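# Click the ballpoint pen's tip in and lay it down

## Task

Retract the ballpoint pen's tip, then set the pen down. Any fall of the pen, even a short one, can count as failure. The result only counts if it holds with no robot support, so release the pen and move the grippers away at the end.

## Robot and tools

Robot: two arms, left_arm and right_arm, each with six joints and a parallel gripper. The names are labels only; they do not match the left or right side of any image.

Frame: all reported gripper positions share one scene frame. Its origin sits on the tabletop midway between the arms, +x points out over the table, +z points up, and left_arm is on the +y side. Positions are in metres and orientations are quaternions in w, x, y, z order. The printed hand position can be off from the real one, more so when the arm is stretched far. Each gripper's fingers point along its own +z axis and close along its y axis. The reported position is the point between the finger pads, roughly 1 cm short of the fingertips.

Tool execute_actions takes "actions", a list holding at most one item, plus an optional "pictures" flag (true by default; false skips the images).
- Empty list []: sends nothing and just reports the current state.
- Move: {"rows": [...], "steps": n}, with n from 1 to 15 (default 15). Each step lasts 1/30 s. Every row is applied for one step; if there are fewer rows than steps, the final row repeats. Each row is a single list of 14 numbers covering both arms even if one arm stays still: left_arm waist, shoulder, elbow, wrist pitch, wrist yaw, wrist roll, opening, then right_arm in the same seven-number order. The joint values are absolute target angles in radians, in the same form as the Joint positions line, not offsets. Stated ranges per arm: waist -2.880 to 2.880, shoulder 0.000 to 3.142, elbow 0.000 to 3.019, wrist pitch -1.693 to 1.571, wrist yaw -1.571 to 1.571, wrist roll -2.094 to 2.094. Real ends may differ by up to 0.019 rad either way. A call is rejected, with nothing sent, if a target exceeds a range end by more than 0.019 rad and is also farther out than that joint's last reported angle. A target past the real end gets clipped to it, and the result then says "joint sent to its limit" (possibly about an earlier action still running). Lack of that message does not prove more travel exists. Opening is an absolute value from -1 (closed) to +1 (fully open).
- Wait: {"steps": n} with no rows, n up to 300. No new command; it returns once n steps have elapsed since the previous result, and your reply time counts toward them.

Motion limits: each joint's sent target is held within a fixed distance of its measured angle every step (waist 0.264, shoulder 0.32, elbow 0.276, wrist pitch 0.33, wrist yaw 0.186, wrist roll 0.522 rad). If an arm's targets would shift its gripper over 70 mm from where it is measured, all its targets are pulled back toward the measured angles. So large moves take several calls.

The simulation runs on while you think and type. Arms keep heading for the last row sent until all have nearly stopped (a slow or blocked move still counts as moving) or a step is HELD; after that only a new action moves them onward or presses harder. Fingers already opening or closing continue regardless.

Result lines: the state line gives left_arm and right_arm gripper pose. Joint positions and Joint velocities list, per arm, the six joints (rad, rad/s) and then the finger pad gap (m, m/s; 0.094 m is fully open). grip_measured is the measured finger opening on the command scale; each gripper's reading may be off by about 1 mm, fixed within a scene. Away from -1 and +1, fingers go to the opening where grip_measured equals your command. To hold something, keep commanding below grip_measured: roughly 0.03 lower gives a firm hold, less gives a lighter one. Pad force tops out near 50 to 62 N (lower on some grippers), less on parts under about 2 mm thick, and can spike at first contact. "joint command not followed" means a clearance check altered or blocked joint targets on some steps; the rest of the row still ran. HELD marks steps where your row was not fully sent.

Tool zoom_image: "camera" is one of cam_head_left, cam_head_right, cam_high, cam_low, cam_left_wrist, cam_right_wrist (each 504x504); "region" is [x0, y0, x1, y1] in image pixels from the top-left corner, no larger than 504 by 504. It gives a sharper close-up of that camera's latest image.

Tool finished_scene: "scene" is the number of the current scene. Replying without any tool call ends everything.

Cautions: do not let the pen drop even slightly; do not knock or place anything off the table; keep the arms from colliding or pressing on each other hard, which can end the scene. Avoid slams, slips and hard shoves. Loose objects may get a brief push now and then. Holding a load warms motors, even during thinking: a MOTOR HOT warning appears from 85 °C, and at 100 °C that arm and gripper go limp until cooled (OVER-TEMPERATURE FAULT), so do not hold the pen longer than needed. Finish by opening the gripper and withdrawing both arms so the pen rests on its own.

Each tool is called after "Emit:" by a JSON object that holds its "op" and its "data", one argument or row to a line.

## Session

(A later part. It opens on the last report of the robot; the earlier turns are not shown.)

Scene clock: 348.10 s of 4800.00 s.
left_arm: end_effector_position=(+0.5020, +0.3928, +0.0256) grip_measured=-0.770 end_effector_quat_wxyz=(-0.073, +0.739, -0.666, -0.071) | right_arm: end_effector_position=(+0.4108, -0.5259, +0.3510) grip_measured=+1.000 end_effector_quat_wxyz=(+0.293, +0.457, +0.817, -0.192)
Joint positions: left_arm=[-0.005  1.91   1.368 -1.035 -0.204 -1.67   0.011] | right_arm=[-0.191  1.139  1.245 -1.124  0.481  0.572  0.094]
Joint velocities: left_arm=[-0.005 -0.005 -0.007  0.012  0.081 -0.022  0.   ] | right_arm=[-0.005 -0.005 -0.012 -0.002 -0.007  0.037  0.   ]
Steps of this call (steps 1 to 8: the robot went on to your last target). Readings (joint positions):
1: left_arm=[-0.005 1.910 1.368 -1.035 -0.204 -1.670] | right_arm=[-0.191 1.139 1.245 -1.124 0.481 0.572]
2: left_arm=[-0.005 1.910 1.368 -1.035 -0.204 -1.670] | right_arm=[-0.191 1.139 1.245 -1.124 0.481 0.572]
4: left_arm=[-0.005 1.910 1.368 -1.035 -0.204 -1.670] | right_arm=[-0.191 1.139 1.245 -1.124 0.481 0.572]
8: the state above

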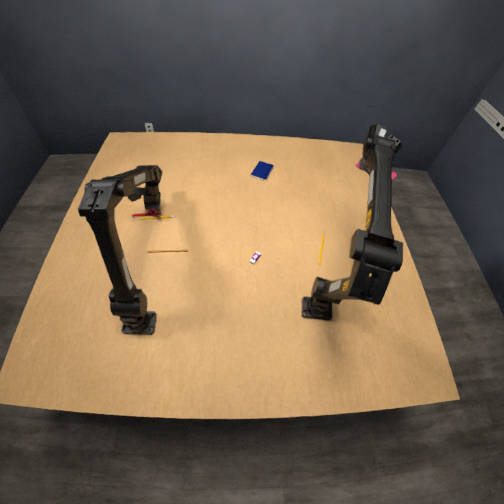

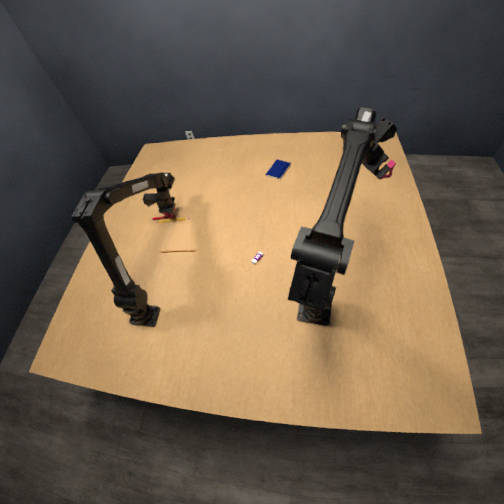

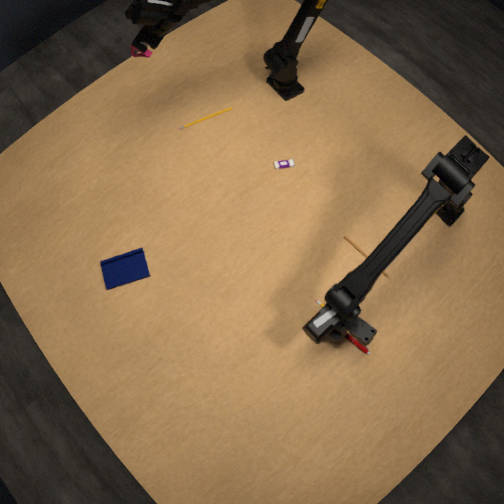

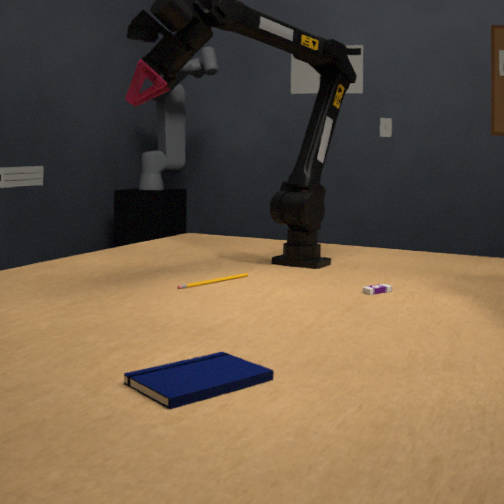

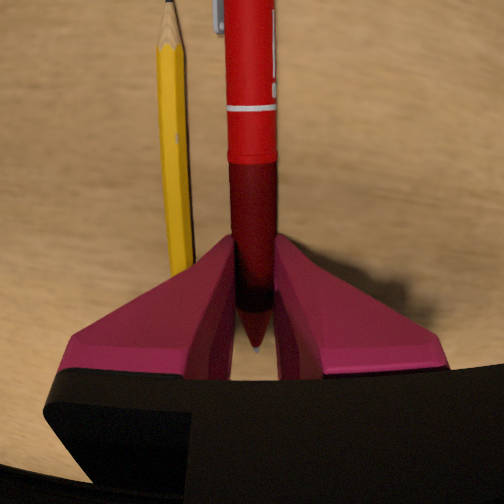

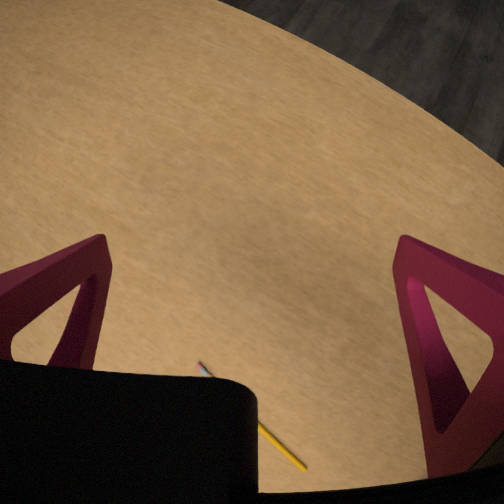

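Emit:
{"op": "execute_actions", "data": {
  "actions": [
    {"rows": [[0.002,1.925,1.375,-1.033,-0.200,-1.662,-0.80,-0.191,1.139,1.245,-1.124,0.481,0.572,1.0],[0.002,1.925,1.388,-1.040,-0.200,-1.662,-0.81,-0.191,1.139,1.245,-1.124,0.481,0.572,1.0],[0.002,1.925,1.398,-1.045,-0.200,-1.662,-0.815,-0.191,1.139,1.245,-1.124,0.481,0.572,1.0],[0.002,1.925,1.404,-1.047,-0.200,-1.662,-0.815,-0.191,1.139,1.245,-1.124,0.481,0.572,1.0],[0.002,1.925,1.410,-1.052,-0.200,-1.662,-0.815,-0.191,1.139,1.245,-1.124,0.481,0.572,1.0],[0.002,1.925,1.418,-1.060,-0.200,-1.662,-0.815,-0.191,1.139,1.245,-1.124,0.481,0.572,1.0],[0.002,1.925,1.428,-1.070,-0.200,-1.662,-0.815,-0.191,1.139,1.245,-1.124,0.481,0.572,1.0],[-0.003,1.925,1.440,-1.082,-0.200,-1.660,-0.815,-0.191,1.139,1.245,-1.124,0.481,0.572,1.0],[-0.009,1.925,1.453,-1.095,-0.200,-1.657,-0.815,-0.191,1.139,1.245,-1.124,0.481,0.572,1.0],[-0.016,1.925,1.467,-1.109,-0.200,-1.653,-0.815,-0.191,1.139,1.245,-1.124,0.481,0.572,1.0],[-0.024,1.925,1.481,-1.123,-0.200,-1.648,-0.815,-0.191,1.139,1.245,-1.124,0.481,0.572,1.0],[-0.033,1.925,1.495,-1.137,-0.200,-1.642,-0.815,-0.191,1.139,1.245,-1.124,0.481,0.572,1.0],[-0.042,1.925,1.509,-1.151,-0.200,-1.636,-0.815,-0.191,1.139,1.245,-1.124,0.481,0.572,1.0],[-0.051,1.925,1.523,-1.165,-0.200,-1.630,-0.815,-0.191,1.139,1.245,-1.124,0.481,0.572,1.0],[-0.060,1.925,1.537,-1.179,-0.200,-1.624,-0.815,-0.191,1.139,1.245,-1.124,0.481,0.572,1.0]], "steps": 15}
  ],
  "pictures": false
}}

Emit:
{"op": "execute_actions", "data": {
  "actions": [
    {"rows": [[-0.069,1.925,1.550,-1.192,-0.190,-1.618,-0.815,-0.191,1.139,1.245,-1.124,0.481,0.572,1.0],[-0.078,1.925,1.562,-1.204,-0.170,-1.612,-0.815,-0.191,1.139,1.245,-1.124,0.481,0.572,1.0],[-0.087,1.925,1.573,-1.215,-0.140,-1.606,-0.815,-0.191,1.139,1.245,-1.124,0.481,0.572,1.0],[-0.096,1.925,1.583,-1.225,-0.105,-1.600,-0.815,-0.191,1.139,1.245,-1.124,0.481,0.572,1.0],[-0.105,1.925,1.591,-1.233,-0.065,-1.594,-0.815,-0.191,1.139,1.245,-1.124,0.481,0.572,1.0],[-0.114,1.925,1.597,-1.239,-0.025,-1.588,-0.815,-0.191,1.139,1.245,-1.124,0.481,0.572,1.0],[-0.123,1.925,1.602,-1.244,0.015,-1.582,-0.815,-0.191,1.139,1.245,-1.124,0.481,0.572,1.0],[-0.132,1.925,1.605,-1.247,0.055,-1.577,-0.815,-0.191,1.139,1.245,-1.124,0.481,0.572,1.0],[-0.141,1.925,1.605,-1.247,0.095,-1.572,-0.815,-0.191,1.139,1.245,-1.124,0.481,0.572,1.0],[-0.150,1.925,1.605,-1.247,0.135,-1.568,-0.815,-0.191,1.139,1.245,-1.124,0.481,0.572,1.0],[-0.159,1.925,1.605,-1.247,0.175,-1.565,-0.815,-0.191,1.139,1.245,-1.124,0.481,0.572,1.0],[-0.168,1.925,1.605,-1.247,0.215,-1.563,-0.815,-0.191,1.139,1.245,-1.124,0.481,0.572,1.0],[-0.177,1.925,1.605,-1.247,0.255,-1.563,-0.815,-0.191,1.139,1.245,-1.124,0.481,0.572,1.0],[-0.186,1.925,1.605,-1.247,0.295,-1.563,-0.815,-0.191,1.139,1.245,-1.124,0.481,0.572,1.0],[-0.195,1.925,1.605,-1.247,0.335,-1.563,-0.815,-0.191,1.139,1.245,-1.124,0.481,0.572,1.0]], "steps": 15}
  ],
  "pictures": false
}}

Emit:
{"op": "execute_actions", "data": {
  "actions": [
    {"rows": [[-0.204,1.925,1.605,-1.247,0.375,-1.563,-0.815,-0.191,1.139,1.245,-1.124,0.481,0.572,1.0],[-0.213,1.925,1.605,-1.247,0.415,-1.563,-0.815,-0.191,1.139,1.245,-1.124,0.481,0.572,1.0],[-0.222,1.925,1.605,-1.247,0.455,-1.563,-0.815,-0.191,1.139,1.245,-1.124,0.481,0.572,1.0],[-0.231,1.925,1.605,-1.247,0.495,-1.563,-0.815,-0.191,1.139,1.245,-1.124,0.481,0.572,1.0],[-0.240,1.925,1.605,-1.247,0.535,-1.563,-0.815,-0.191,1.139,1.245,-1.124,0.481,0.572,1.0],[-0.249,1.925,1.605,-1.247,0.575,-1.563,-0.815,-0.191,1.139,1.245,-1.124,0.481,0.572,1.0],[-0.258,1.925,1.605,-1.247,0.615,-1.563,-0.815,-0.191,1.139,1.245,-1.124,0.481,0.572,1.0],[-0.267,1.925,1.605,-1.247,0.655,-1.563,-0.815,-0.191,1.139,1.245,-1.124,0.481,0.572,1.0],[-0.276,1.925,1.605,-1.247,0.695,-1.563,-0.815,-0.191,1.139,1.245,-1.124,0.481,0.572,1.0],[-0.285,1.925,1.605,-1.247,0.735,-1.563,-0.815,-0.191,1.139,1.245,-1.124,0.481,0.572,1.0],[-0.293,1.925,1.605,-1.247,0.775,-1.563,-0.815,-0.191,1.139,1.245,-1.124,0.481,0.572,1.0],[-0.300,1.925,1.605,-1.247,0.815,-1.563,-0.815,-0.191,1.139,1.245,-1.124,0.481,0.572,1.0],[-0.305,1.925,1.605,-1.247,0.855,-1.563,-0.815,-0.191,1.139,1.245,-1.124,0.481,0.572,1.0],[-0.309,1.925,1.605,-1.247,0.895,-1.563,-0.815,-0.191,1.139,1.245,-1.124,0.481,0.572,1.0],[-0.311,1.925,1.605,-1.247,0.935,-1.563,-0.815,-0.191,1.139,1.245,-1.124,0.481,0.572,1.0]], "steps": 15}
  ],
  "pictures": false
}}

Emit:
{"op": "execute_actions", "data": {
  "actions": [
    {"rows": [[-0.311,1.925,1.585,-1.238,0.975,-1.563,-0.815,-0.191,1.139,1.245,-1.124,0.481,0.572,1.0],[-0.311,1.925,1.566,-1.228,1.015,-1.563,-0.815,-0.191,1.139,1.245,-1.124,0.481,0.572,1.0],[-0.311,1.925,1.559,-1.219,1.055,-1.563,-0.815,-0.191,1.139,1.245,-1.124,0.481,0.572,1.0],[-0.311,1.925,1.550,-1.210,1.095,-1.563,-0.815,-0.191,1.139,1.245,-1.124,0.481,0.572,1.0],[-0.311,1.925,1.539,-1.199,1.135,-1.563,-0.815,-0.191,1.139,1.245,-1.124,0.481,0.572,1.0],[-0.311,1.925,1.527,-1.187,1.175,-1.563,-0.815,-0.191,1.139,1.245,-1.124,0.481,0.572,1.0],[-0.311,1.925,1.514,-1.174,1.215,-1.563,-0.815,-0.191,1.139,1.245,-1.124,0.481,0.572,1.0],[-0.311,1.925,1.501,-1.161,1.250,-1.563,-0.815,-0.191,1.139,1.245,-1.124,0.481,0.572,1.0],[-0.311,1.925,1.488,-1.148,1.280,-1.563,-0.815,-0.191,1.139,1.245,-1.124,0.481,0.572,1.0],[-0.311,1.925,1.475,-1.135,1.305,-1.563,-0.815,-0.191,1.139,1.245,-1.124,0.481,0.572,1.0],[-0.311,1.925,1.462,-1.122,1.325,-1.563,-0.815,-0.191,1.139,1.245,-1.124,0.481,0.572,1.0],[-0.311,1.925,1.449,-1.109,1.342,-1.563,-0.815,-0.191,1.139,1.245,-1.124,0.481,0.572,1.0],[-0.311,1.925,1.436,-1.096,1.355,-1.563,-0.815,-0.191,1.139,1.245,-1.124,0.481,0.572,1.0],[-0.311,1.925,1.423,-1.083,1.365,-1.563,-0.815,-0.191,1.139,1.245,-1.124,0.481,0.572,1.0],[-0.311,1.925,1.410,-1.070,1.372,-1.563,-0.815,-0.191,1.139,1.245,-1.124,0.481,0.572,1.0]], "steps": 15}
  ],
  "pictures": false
}}

Emit:
{"op": "execute_actions", "data": {
  "actions": [
    {"rows": [[-0.311,1.925,1.397,-1.057,1.372,-1.563,-0.815,-0.191,1.139,1.245,-1.124,0.481,0.572,1.0],[-0.311,1.925,1.384,-1.044,1.372,-1.563,-0.815,-0.191,1.139,1.245,-1.124,0.481,0.572,1.0],[-0.311,1.925,1.371,-1.031,1.372,-1.563,-0.815,-0.191,1.139,1.245,-1.124,0.481,0.572,1.0],[-0.311,1.925,1.358,-1.018,1.372,-1.563,-0.815,-0.191,1.139,1.245,-1.124,0.481,0.572,1.0],[-0.311,1.925,1.345,-1.005,1.372,-1.563,-0.815,-0.191,1.139,1.245,-1.124,0.481,0.572,1.0],[-0.311,1.925,1.333,-0.993,1.372,-1.563,-0.815,-0.191,1.139,1.245,-1.124,0.481,0.572,1.0],[-0.311,1.925,1.322,-0.982,1.372,-1.563,-0.815,-0.191,1.139,1.245,-1.124,0.481,0.572,1.0],[-0.311,1.925,1.312,-0.972,1.372,-1.563,-0.815,-0.191,1.139,1.245,-1.124,0.481,0.572,1.0],[-0.311,1.925,1.303,-0.963,1.372,-1.563,-0.815,-0.191,1.139,1.245,-1.124,0.481,0.572,1.0],[-0.311,1.925,1.295,-0.955,1.372,-1.563,-0.815,-0.191,1.139,1.245,-1.124,0.481,0.572,1.0],[-0.311,1.925,1.288,-0.948,1.372,-1.563,-0.815,-0.191,1.139,1.245,-1.124,0.481,0.572,1.0],[-0.311,1.925,1.282,-0.942,1.372,-1.563,-0.815,-0.191,1.139,1.245,-1.124,0.481,0.572,1.0],[-0.311,1.925,1.278,-0.938,1.372,-1.563,-0.815,-0.191,1.139,1.245,-1.124,0.481,0.572,1.0],[-0.311,1.925,1.275,-0.935,1.372,-1.563,-0.815,-0.191,1.139,1.245,-1.124,0.481,0.572,1.0],[-0.311,1.925,1.273,-0.933,1.372,-1.563,-0.815,-0.191,1.139,1.245,-1.124,0.481,0.572,1.0]], "steps": 15}
  ],
  "pictures": false
}}

Emit:
{"op": "execute_actions", "data": {
  "actions": [
    {"steps": 8}
  ]
}}

Emit:
{"op": "zoom_image", "data": {
  "camera": "cam_low",
  "region": [394, 220, 504, 340]
}}

Scene clock: 451.07 s of 4800.00 s.
left_arm: end_effector_position=(+0.5205, +0.3859, +0.0604) grip_measured=-0.770 end_effector_quat_wxyz=(-0.072, +0.728, -0.678, -0.072) | right_arm: end_effector_position=(+0.4108, -0.5259, +0.3510) grip_measured=+1.000 end_effector_quat_wxyz=(+0.293, +0.457, +0.817, -0.192)
Joint positions: left_arm=[-0.018  1.91   1.471 -1.141 -0.204 -1.651  0.011] | right_arm=[-0.191  1.139  1.245 -1.124  0.481  0.572  0.094]
Joint velocities: left_arm=[-0.181  0.005  0.452 -0.374 -0.007  0.095 -0.   ] | right_arm=[-0.015  0.005 -0.002 -0.007  0.007 -0.081  0.   ]
Steps of this call (steps 1 to 15: the robot went on to your last target; steps 16 to 100: nothing new was sent; then 99.13 s passed at rest; steps 101 to 115: all 15 steps of this action). Readings (joint positions):
101: left_arm=[-0.005 1.910 1.368 -1.035 -0.204 -1.670] | right_arm=[-0.191 1.139 1.245 -1.124 0.481 0.572]
102: left_arm=[-0.005 1.910 1.368 -1.035 -0.204 -1.670] | right_arm=[-0.191 1.139 1.245 -1.124 0.481 0.572]
104: left_arm=[-0.005 1.910 1.368 -1.035 -0.204 -1.670] | right_arm=[-0.191 1.139 1.245 -1.124 0.481 0.572]
108: left_arm=[-0.005 1.910 1.378 -1.054 -0.204 -1.669] | right_arm=[-0.191 1.139 1.245 -1.124 0.481 0.572]
115: the state above

Scene clock: 451.57 s of 4800.00 s.
left_arm: end_effector_position=(+0.5195, +0.2124, +0.0990) grip_measured=-0.770 end_effector_quat_wxyz=(-0.116, -0.643, +0.751, -0.094) | right_arm: end_effector_position=(+0.4108, -0.5259, +0.3510) grip_measured=+1.000 end_effector_quat_wxyz=(+0.293, +0.457, +0.817, -0.192)
Joint positions: left_arm=[-0.174  1.91   1.569 -1.235  0.299 -1.579  0.011] | right_arm=[-0.191  1.139  1.245 -1.124  0.481  0.572  0.094]
Joint velocities: left_arm=[-0.269 -0.015 -0.007 -0.002  0.945 -0.007 -0.   ] | right_arm=[-0.015 -0.005  0.022 -0.007  0.037  0.051  0.   ]
Steps of this call (steps 1 to 15: all 15 steps of this action). Readings (joint positions):
1: left_arm=[-0.025 1.910 1.487 -1.154 -0.200 -1.646] | right_arm=[-0.191 1.139 1.245 -1.124 0.481 0.572]
2: left_arm=[-0.033 1.910 1.502 -1.167 -0.188 -1.641] | right_arm=[-0.191 1.139 1.245 -1.124 0.481 0.572]
4: left_arm=[-0.053 1.910 1.529 -1.190 -0.136 -1.630] | right_arm=[-0.191 1.139 1.245 -1.124 0.481 0.572]
8: left_arm=[-0.100 1.910 1.563 -1.223 0.018 -1.608] | right_arm=[-0.191 1.139 1.245 -1.124 0.481 0.572]
15: the state above

Scene clock: 452.07 s of 4800.00 s.
left_arm: end_effector_position=(+0.4738, +0.0640, +0.1563) grip_measured=-0.770 end_effector_quat_wxyz=(-0.350, -0.540, +0.721, -0.258) | right_arm: end_effector_position=(+0.4108, -0.5259, +0.3510) grip_measured=+1.000 end_effector_quat_wxyz=(+0.293, +0.457, +0.817, -0.192)
Joint positions: left_arm=[-0.299  1.91   1.569 -1.235  0.9   -1.571  0.011] | right_arm=[-0.191  1.139  1.245 -1.124  0.481  0.572  0.094]
Joint velocities: left_arm=[-0.239 -0.005 -0.002  0.007  0.901 -0.022  0.002] | right_arm=[-0.005  0.005 -0.002 -0.027 -0.037 -0.022  0.   ]
Steps of this call (steps 1 to 15: all 15 steps of this action). Readings (joint positions):
1: left_arm=[-0.182 1.910 1.569 -1.235 0.339 -1.578] | right_arm=[-0.191 1.139 1.245 -1.124 0.481 0.572]
2: left_arm=[-0.190 1.910 1.569 -1.235 0.379 -1.576] | right_arm=[-0.191 1.139 1.245 -1.124 0.481 0.572]
4: left_arm=[-0.206 1.910 1.569 -1.235 0.459 -1.574] | right_arm=[-0.191 1.139 1.245 -1.124 0.481 0.572]
8: left_arm=[-0.238 1.910 1.569 -1.235 0.619 -1.573] | right_arm=[-0.191 1.139 1.245 -1.124 0.481 0.572]
15: the state above

Scene clock: 452.57 s of 4800.00 s.
left_arm: end_effector_position=(+0.4403, +0.0300, +0.1816) grip_measured=-0.770 end_effector_quat_wxyz=(-0.509, -0.462, +0.625, -0.370) | right_arm: end_effector_position=(+0.4108, -0.5259, +0.3510) grip_measured=+1.000 end_effector_quat_wxyz=(+0.293, +0.457, +0.817, -0.192)
Joint positions: left_arm=[-0.314  1.91   1.438 -1.108  1.361 -1.571  0.011] | right_arm=[-0.191  1.139  1.245 -1.124  0.481  0.572  0.094]
Joint velocities: left_arm=[-0.015 -0.005 -0.374  0.374  0.212  0.037 -0.   ] | right_arm=[-0.005 -0.024  0.012 -0.002 -0.066 -0.022  0.   ]
Steps of this call (steps 1 to 15: all 15 steps of this action). Readings (joint positions):
1: left_arm=[-0.305 1.910 1.569 -1.235 0.940 -1.571] | right_arm=[-0.191 1.139 1.245 -1.124 0.481 0.572]
2: left_arm=[-0.310 1.910 1.569 -1.235 0.980 -1.571] | right_arm=[-0.191 1.139 1.245 -1.124 0.481 0.572]
4: left_arm=[-0.314 1.910 1.567 -1.231 1.060 -1.571] | right_arm=[-0.191 1.139 1.245 -1.124 0.481 0.572]
8: left_arm=[-0.314 1.910 1.536 -1.193 1.218 -1.571] | right_arm=[-0.191 1.139 1.245 -1.124 0.481 0.572]
15: the state above

Scene clock: 453.07 s of 4800.00 s.
left_arm: end_effector_position=(+0.4104, +0.0391, +0.1321) grip_measured=-0.770 end_effector_quat_wxyz=(-0.512, -0.462, +0.623, -0.371) | right_arm: end_effector_position=(+0.4108, -0.5259, +0.3510) grip_measured=+1.000 end_effector_quat_wxyz=(+0.293, +0.457, +0.817, -0.192)
Joint positions: left_arm=[-0.314  1.91   1.282 -0.954  1.368 -1.571  0.011] | right_arm=[-0.191  1.139  1.245 -1.124  0.481  0.572  0.094]
Joint velocities: left_arm=[-0.005 -0.015 -0.081  0.095  0.007 -0.007  0.001] | right_arm=[-0.015 -0.005  0.007 -0.017  0.037 -0.051  0.   ]
Steps of this call (steps 1 to 15: all 15 steps of this action). Readings (joint positions):
1: left_arm=[-0.314 1.910 1.425 -1.095 1.365 -1.571] | right_arm=[-0.191 1.139 1.245 -1.124 0.481 0.572]
2: left_arm=[-0.314 1.910 1.412 -1.082 1.367 -1.571] | right_arm=[-0.191 1.139 1.245 -1.124 0.481 0.572]
4: left_arm=[-0.314 1.910 1.387 -1.055 1.368 -1.571] | right_arm=[-0.191 1.139 1.245 -1.124 0.481 0.572]
8: left_arm=[-0.314 1.910 1.336 -1.006 1.368 -1.571] | right_arm=[-0.191 1.139 1.245 -1.124 0.481 0.572]
15: the state above

Scene clock: 453.33 s of 4800.00 s.
left_arm: end_effector_position=(+0.4100, +0.0392, +0.1310) grip_measured=-0.770 end_effector_quat_wxyz=(-0.511, -0.460, +0.623, -0.372) | right_arm: end_effector_position=(+0.4108, -0.5259, +0.3510) grip_measured=+1.000 end_effector_quat_wxyz=(+0.293, +0.457, +0.817, -0.192)
Joint positions: left_arm=[-0.314  1.91   1.278 -0.946  1.369 -1.571  0.011] | right_arm=[-0.191  1.139  1.245 -1.124  0.481  0.572  0.094]
Joint velocities: left_arm=[ 0.005 -0.005 -0.007  0.002 -0.037 -0.051  0.   ] | right_arm=[-0.005  0.005 -0.012 -0.007 -0.037  0.007  0.   ]
Steps of this call (steps 1 to 8: the robot went on to your last target). Readings (joint positions):
1: left_arm=[-0.314 1.910 1.280 -0.951 1.368 -1.571] | right_arm=[-0.191 1.139 1.245 -1.124 0.481 0.572]
2: left_arm=[-0.314 1.910 1.279 -0.949 1.368 -1.571] | right_arm=[-0.191 1.139 1.245 -1.124 0.481 0.572]
4: left_arm=[-0.314 1.910 1.278 -0.947 1.368 -1.571] | right_arm=[-0.191 1.139 1.245 -1.124 0.481 0.572]
8: the state above

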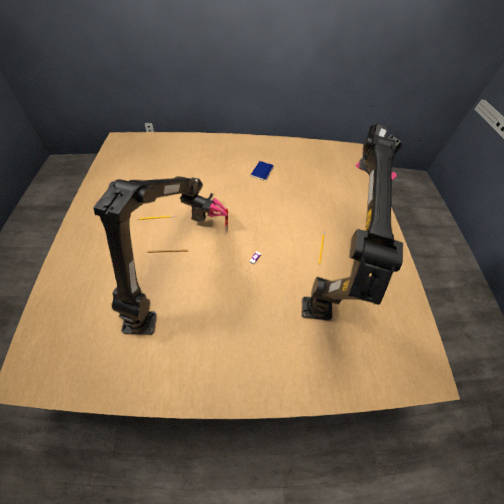

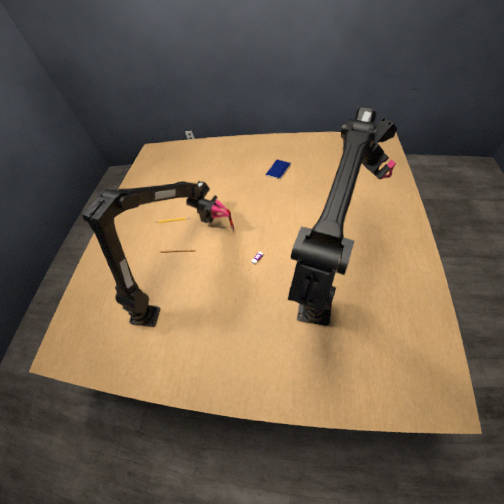

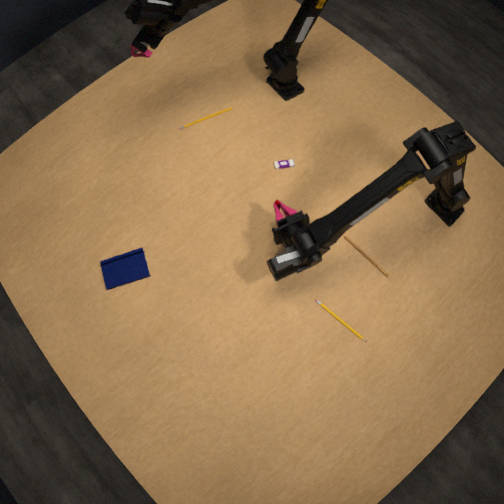

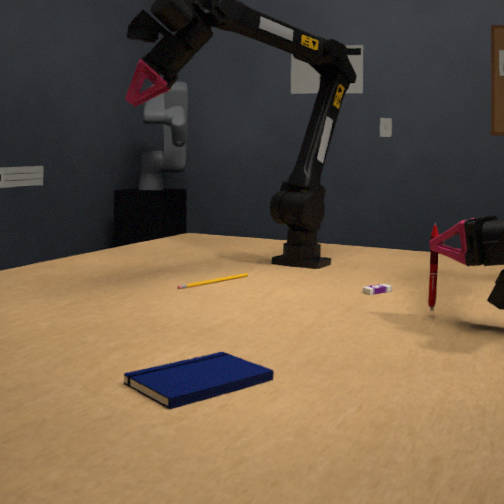

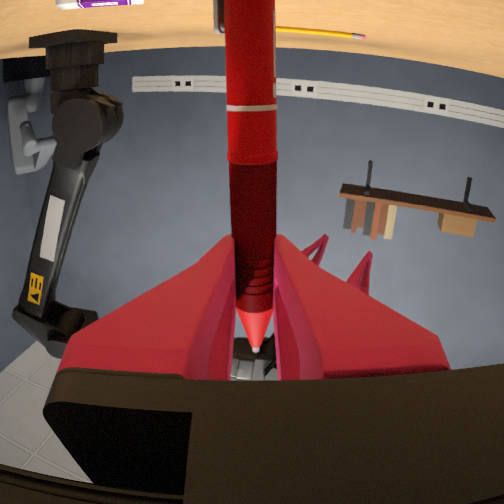

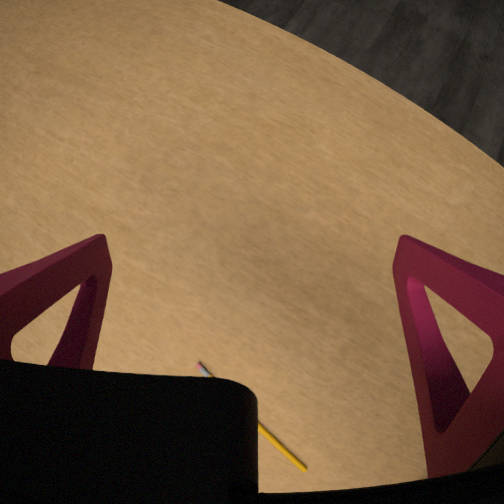

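Region (394, 220, 504, 340) of cam_low's 504x504 image, scaled by 4.200, with more detail than that image has; it fills the left 462 columns of this view, and the rest is white.

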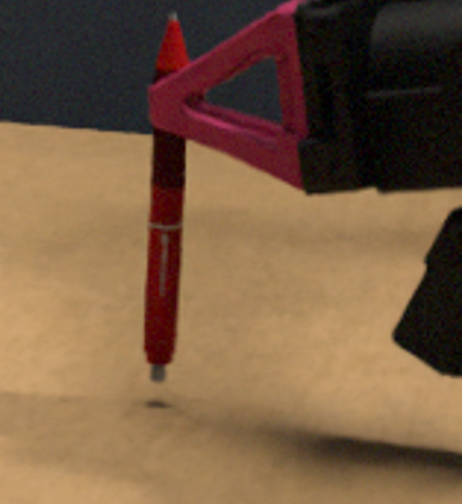

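Emit:
{"op": "execute_actions", "data": {
  "actions": []
}}

Scene clock: 472.97 s of 4800.00 s.
left_arm: end_effector_position=(+0.4100, +0.0392, +0.1310) grip_measured=-0.770 end_effector_quat_wxyz=(-0.511, -0.460, +0.623, -0.372) | right_arm: end_effector_position=(+0.4108, -0.5259, +0.3510) grip_measured=+1.000 end_effector_quat_wxyz=(+0.293, +0.457, +0.817, -0.192)
Joint positions: left_arm=[-0.314  1.91   1.278 -0.946  1.369 -1.571  0.011] | right_arm=[-0.191  1.139  1.245 -1.124  0.481  0.572  0.094]
Joint velocities: left_arm=[ 0.015 -0.015  0.022  0.002  0.037  0.022  0.   ] | right_arm=[-0.005 -0.015  0.007 -0.022  0.007  0.095  0.   ]
Steps of this call (steps 1 to 15: the robot went on to your last target; steps 16 to 100: nothing new was sent; then 16.30 s passed at rest). Readings (joint positions):
1: left_arm=[-0.314 1.910 1.278 -0.946 1.369 -1.571] | right_arm=[-0.191 1.139 1.245 -1.124 0.481 0.572]
2: left_arm=[-0.314 1.910 1.278 -0.946 1.369 -1.571] | right_arm=[-0.191 1.139 1.245 -1.124 0.481 0.572]
4: left_arm=[-0.314 1.910 1.278 -0.946 1.369 -1.571] | right_arm=[-0.191 1.139 1.245 -1.124 0.481 0.572]
8: left_arm=[-0.314 1.910 1.278 -0.946 1.369 -1.571] | right_arm=[-0.191 1.139 1.245 -1.124 0.481 0.572]
100: the state above
All arms were judged still, so your last target was given up. Only a new action makes them travel on or press farther. Fingers that are still opening or closing keep moving.

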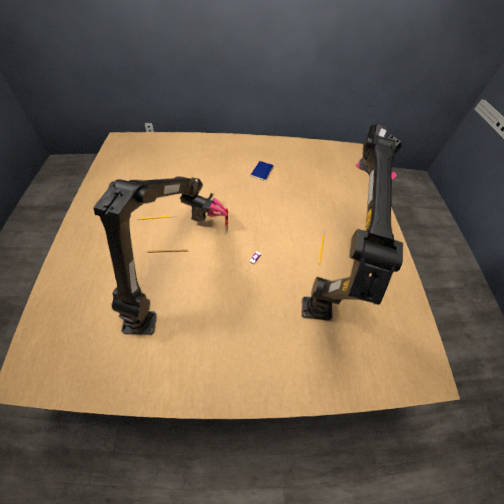

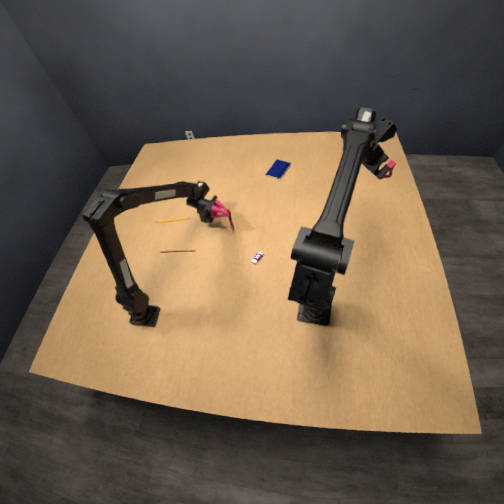

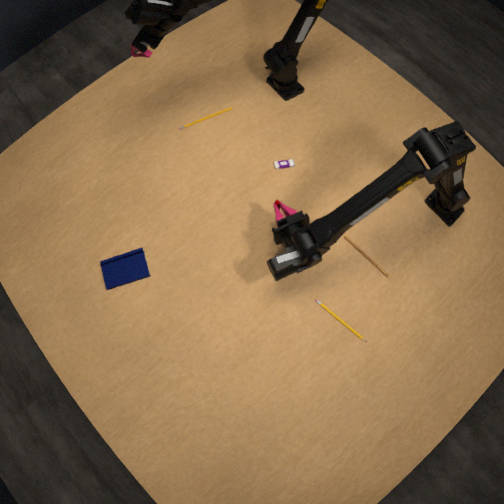

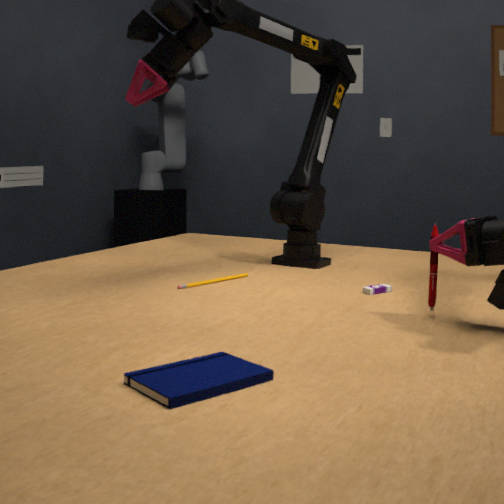

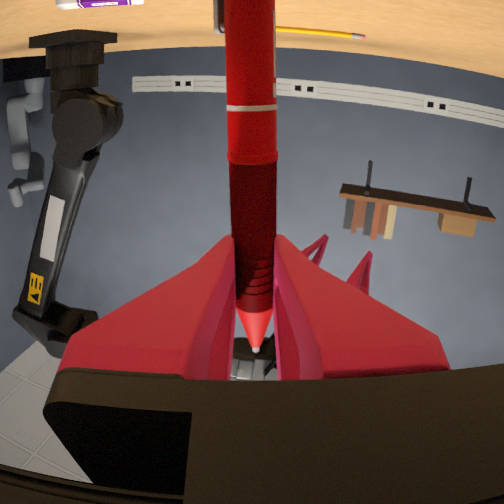

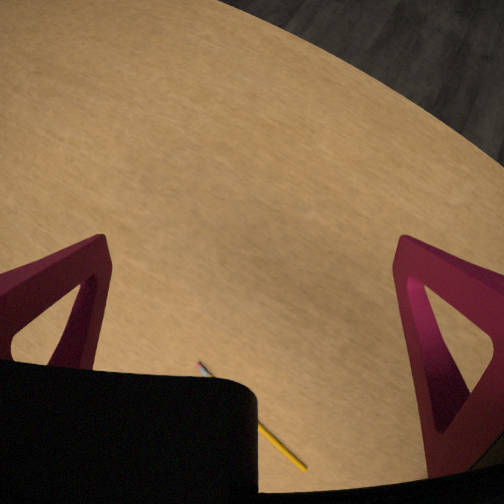

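Emit:
{"op": "execute_actions", "data": {
  "actions": [
    {"rows": [[-0.311,1.925,1.2717,-0.9317,1.372,-1.563,-0.815,-0.191,1.139,1.245,-1.124,0.481,0.572,1.0],[-0.311,1.925,1.2704,-0.9304,1.372,-1.563,-0.815,-0.191,1.139,1.245,-1.124,0.481,0.572,1.0],[-0.311,1.925,1.2691,-0.9291,1.372,-1.563,-0.815,-0.191,1.139,1.245,-1.124,0.481,0.572,1.0],[-0.311,1.925,1.2678,-0.9278,1.372,-1.563,-0.815,-0.191,1.139,1.245,-1.124,0.481,0.572,1.0],[-0.311,1.925,1.2665,-0.9265,1.372,-1.563,-0.815,-0.191,1.139,1.245,-1.124,0.481,0.572,1.0],[-0.311,1.925,1.2652,-0.9252,1.372,-1.563,-0.815,-0.191,1.139,1.245,-1.124,0.481,0.572,1.0],[-0.311,1.925,1.2639,-0.9239,1.372,-1.563,-0.815,-0.191,1.139,1.245,-1.124,0.481,0.572,1.0],[-0.311,1.925,1.2626,-0.9226,1.372,-1.563,-0.815,-0.191,1.139,1.245,-1.124,0.481,0.572,1.0],[-0.311,1.925,1.2613,-0.9213,1.372,-1.563,-0.815,-0.191,1.139,1.245,-1.124,0.481,0.572,1.0],[-0.311,1.925,1.2600,-0.9200,1.372,-1.563,-0.815,-0.191,1.139,1.245,-1.124,0.481,0.572,1.0],[-0.311,1.925,1.2587,-0.9187,1.372,-1.563,-0.815,-0.191,1.139,1.245,-1.124,0.481,0.572,1.0],[-0.311,1.925,1.2574,-0.9174,1.372,-1.563,-0.815,-0.191,1.139,1.245,-1.124,0.481,0.572,1.0],[-0.311,1.925,1.2561,-0.9161,1.372,-1.563,-0.815,-0.191,1.139,1.245,-1.124,0.481,0.572,1.0],[-0.311,1.925,1.2548,-0.9148,1.372,-1.563,-0.815,-0.191,1.139,1.245,-1.124,0.481,0.572,1.0],[-0.311,1.925,1.2535,-0.9135,1.372,-1.563,-0.815,-0.191,1.139,1.245,-1.124,0.481,0.572,1.0]], "steps": 15}
  ]
}}

Emit:
{"op": "zoom_image", "data": {
  "camera": "cam_low",
  "region": [394, 220, 504, 340]
}}

Scene clock: 489.27 s of 4800.00 s.
left_arm: end_effector_position=(+0.4069, +0.0401, +0.1263) grip_measured=-0.770 end_effector_quat_wxyz=(-0.510, -0.460, +0.624, -0.373) | right_arm: end_effector_position=(+0.4108, -0.5259, +0.3510) grip_measured=+1.000 end_effector_quat_wxyz=(+0.293, +0.457, +0.817, -0.192)
Joint positions: left_arm=[-0.314  1.91   1.263 -0.929  1.369 -1.571  0.011] | right_arm=[-0.191  1.139  1.245 -1.124  0.481  0.572  0.094]
Joint velocities: left_arm=[ 0.005  0.015 -0.032  0.042 -0.037  0.022 -0.   ] | right_arm=[-0.005 -0.005 -0.007 -0.007  0.051  0.037  0.   ]
Steps of this call (steps 1 to 90: nothing new was sent; then 12.80 s passed at rest; steps 91 to 105: all 15 steps of this action). Readings (joint positions):
91: left_arm=[-0.314 1.910 1.278 -0.946 1.369 -1.571] | right_arm=[-0.191 1.139 1.245 -1.124 0.481 0.572]
92: left_arm=[-0.314 1.910 1.278 -0.945 1.369 -1.571] | right_arm=[-0.191 1.139 1.245 -1.124 0.481 0.572]
94: left_arm=[-0.314 1.910 1.278 -0.943 1.369 -1.571] | right_arm=[-0.191 1.139 1.245 -1.124 0.481 0.572]
98: left_arm=[-0.314 1.910 1.274 -0.937 1.369 -1.571] | right_arm=[-0.191 1.139 1.245 -1.124 0.481 0.572]
105: the state above

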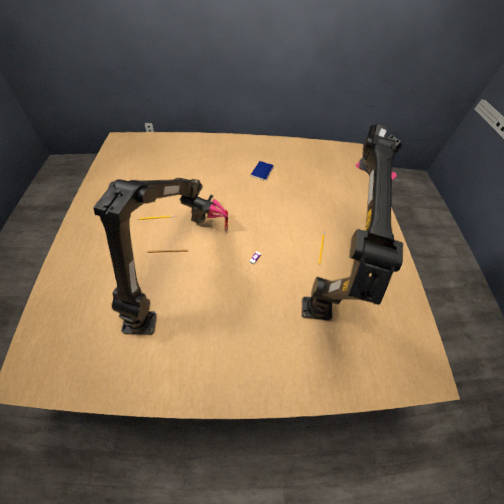

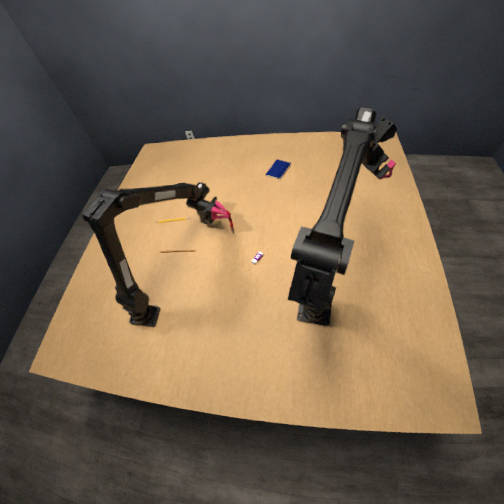

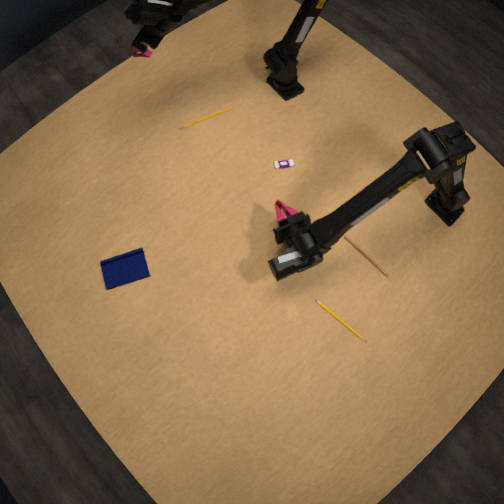

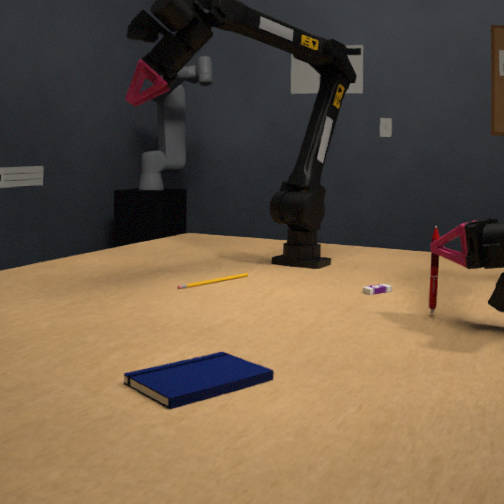

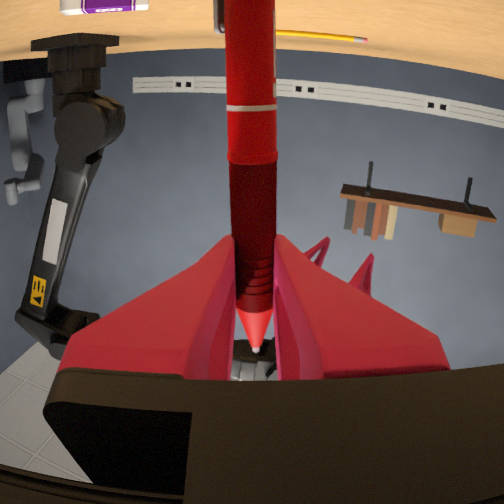

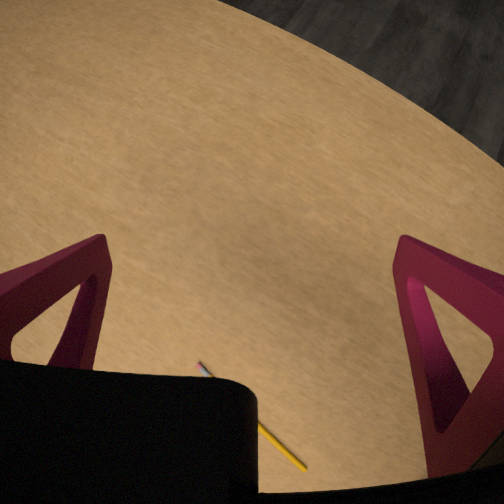

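Region (394, 220, 504, 340) of cam_low's 504x504 image, scaled by 4.200, with more detail than that image has; it fills the left 462 columns of this view, and the rest is white.

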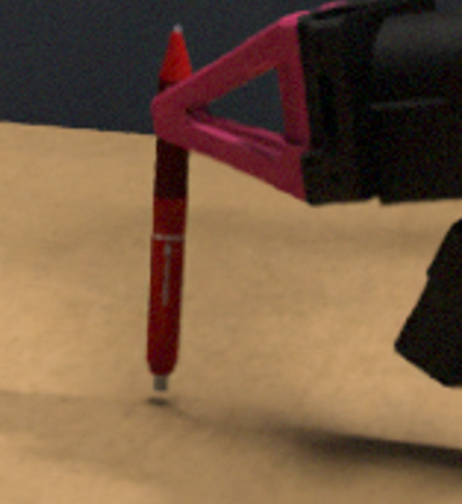

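Emit:
{"op": "execute_actions", "data": {
  "actions": [
    {"rows": [[-0.311,1.925,1.2525,-0.9125,1.372,-1.563,-0.815,-0.191,1.139,1.245,-1.124,0.481,0.572,1.0],[-0.311,1.925,1.2515,-0.9115,1.372,-1.563,-0.815,-0.191,1.139,1.245,-1.124,0.481,0.572,1.0],[-0.311,1.925,1.2505,-0.9105,1.372,-1.563,-0.815,-0.191,1.139,1.245,-1.124,0.481,0.572,1.0],[-0.311,1.925,1.2495,-0.9095,1.372,-1.563,-0.815,-0.191,1.139,1.245,-1.124,0.481,0.572,1.0],[-0.311,1.925,1.2485,-0.9085,1.372,-1.563,-0.815,-0.191,1.139,1.245,-1.124,0.481,0.572,1.0],[-0.311,1.925,1.2475,-0.9075,1.372,-1.563,-0.815,-0.191,1.139,1.245,-1.124,0.481,0.572,1.0],[-0.311,1.925,1.2465,-0.9065,1.372,-1.563,-0.815,-0.191,1.139,1.245,-1.124,0.481,0.572,1.0],[-0.311,1.925,1.2455,-0.9055,1.372,-1.563,-0.815,-0.191,1.139,1.245,-1.124,0.481,0.572,1.0],[-0.311,1.925,1.2445,-0.9045,1.372,-1.563,-0.815,-0.191,1.139,1.245,-1.124,0.481,0.572,1.0],[-0.311,1.925,1.2435,-0.9035,1.372,-1.563,-0.815,-0.191,1.139,1.245,-1.124,0.481,0.572,1.0]], "steps": 15}
  ]
}}

Emit:
{"op": "zoom_image", "data": {
  "camera": "cam_low",
  "region": [394, 220, 504, 340]
}}

Scene clock: 511.50 s of 4800.00 s.
left_arm: end_effector_position=(+0.4041, +0.0410, +0.1225) grip_measured=-0.770 end_effector_quat_wxyz=(-0.511, -0.460, +0.624, -0.373) | right_arm: end_effector_position=(+0.4108, -0.5259, +0.3510) grip_measured=+1.000 end_effector_quat_wxyz=(+0.293, +0.457, +0.817, -0.192)
Joint positions: left_arm=[-0.314  1.91   1.251 -0.916  1.369 -1.571  0.011] | right_arm=[-0.191  1.139  1.245 -1.124  0.481  0.572  0.094]
Joint velocities: left_arm=[ 0.005  0.005 -0.007 -0.007 -0.022 -0.125  0.   ] | right_arm=[ 0.005 -0.015 -0.012 -0.012  0.081 -0.007  0.   ]
Steps of this call (steps 1 to 15: the robot went on to your last target; steps 16 to 100: nothing new was sent; then 18.40 s passed at rest; steps 101 to 115: all 15 steps of this action). Readings (joint positions):
101: left_arm=[-0.314 1.910 1.261 -0.926 1.369 -1.571] | right_arm=[-0.191 1.139 1.245 -1.124 0.481 0.572]
102: left_arm=[-0.314 1.910 1.261 -0.926 1.369 -1.571] | right_arm=[-0.191 1.139 1.245 -1.124 0.481 0.572]
104: left_arm=[-0.314 1.910 1.261 -0.924 1.369 -1.571] | right_arm=[-0.191 1.139 1.245 -1.124 0.481 0.572]
108: left_arm=[-0.314 1.910 1.256 -0.919 1.369 -1.571] | right_arm=[-0.191 1.139 1.245 -1.124 0.481 0.572]
115: the state above

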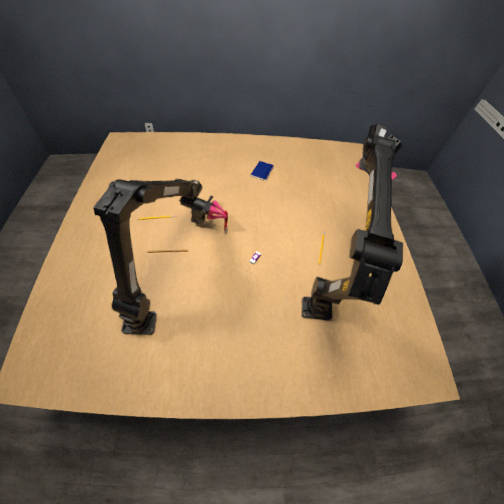

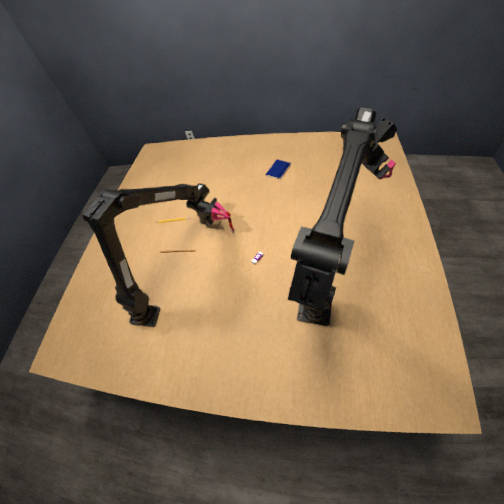

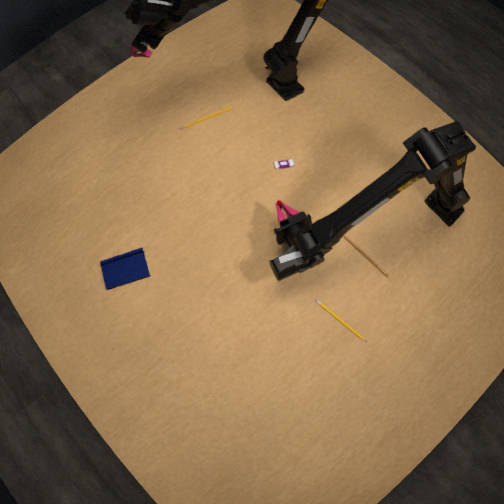

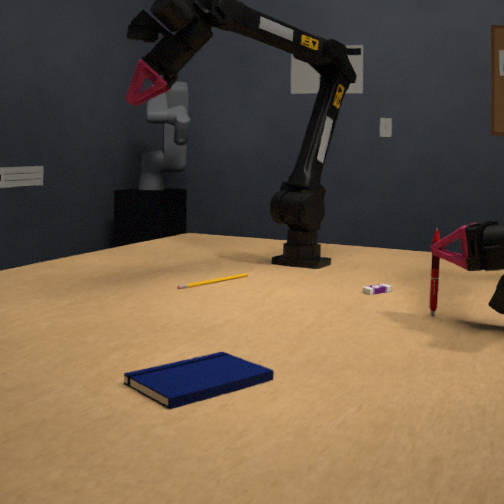

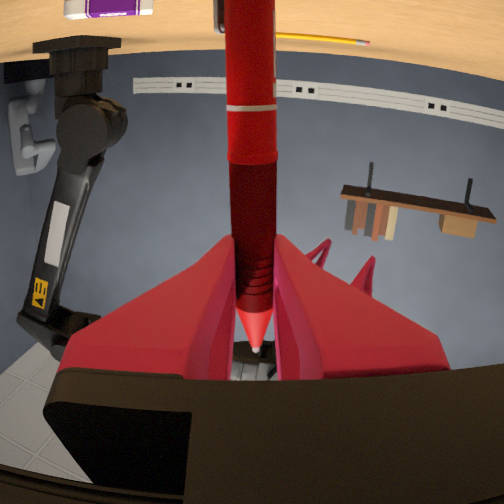

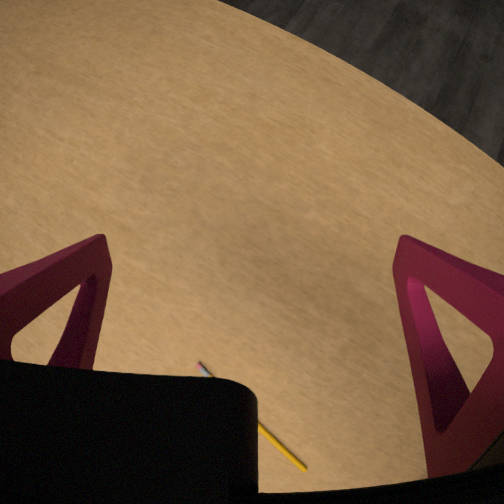

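Region (394, 220, 504, 340) of cam_low's 504x504 image, scaled by 4.200, with more detail than that image has; it fills the left 462 columns of this view, and the rest is white.

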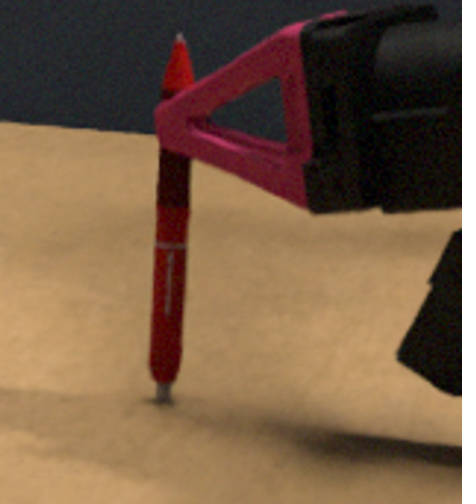

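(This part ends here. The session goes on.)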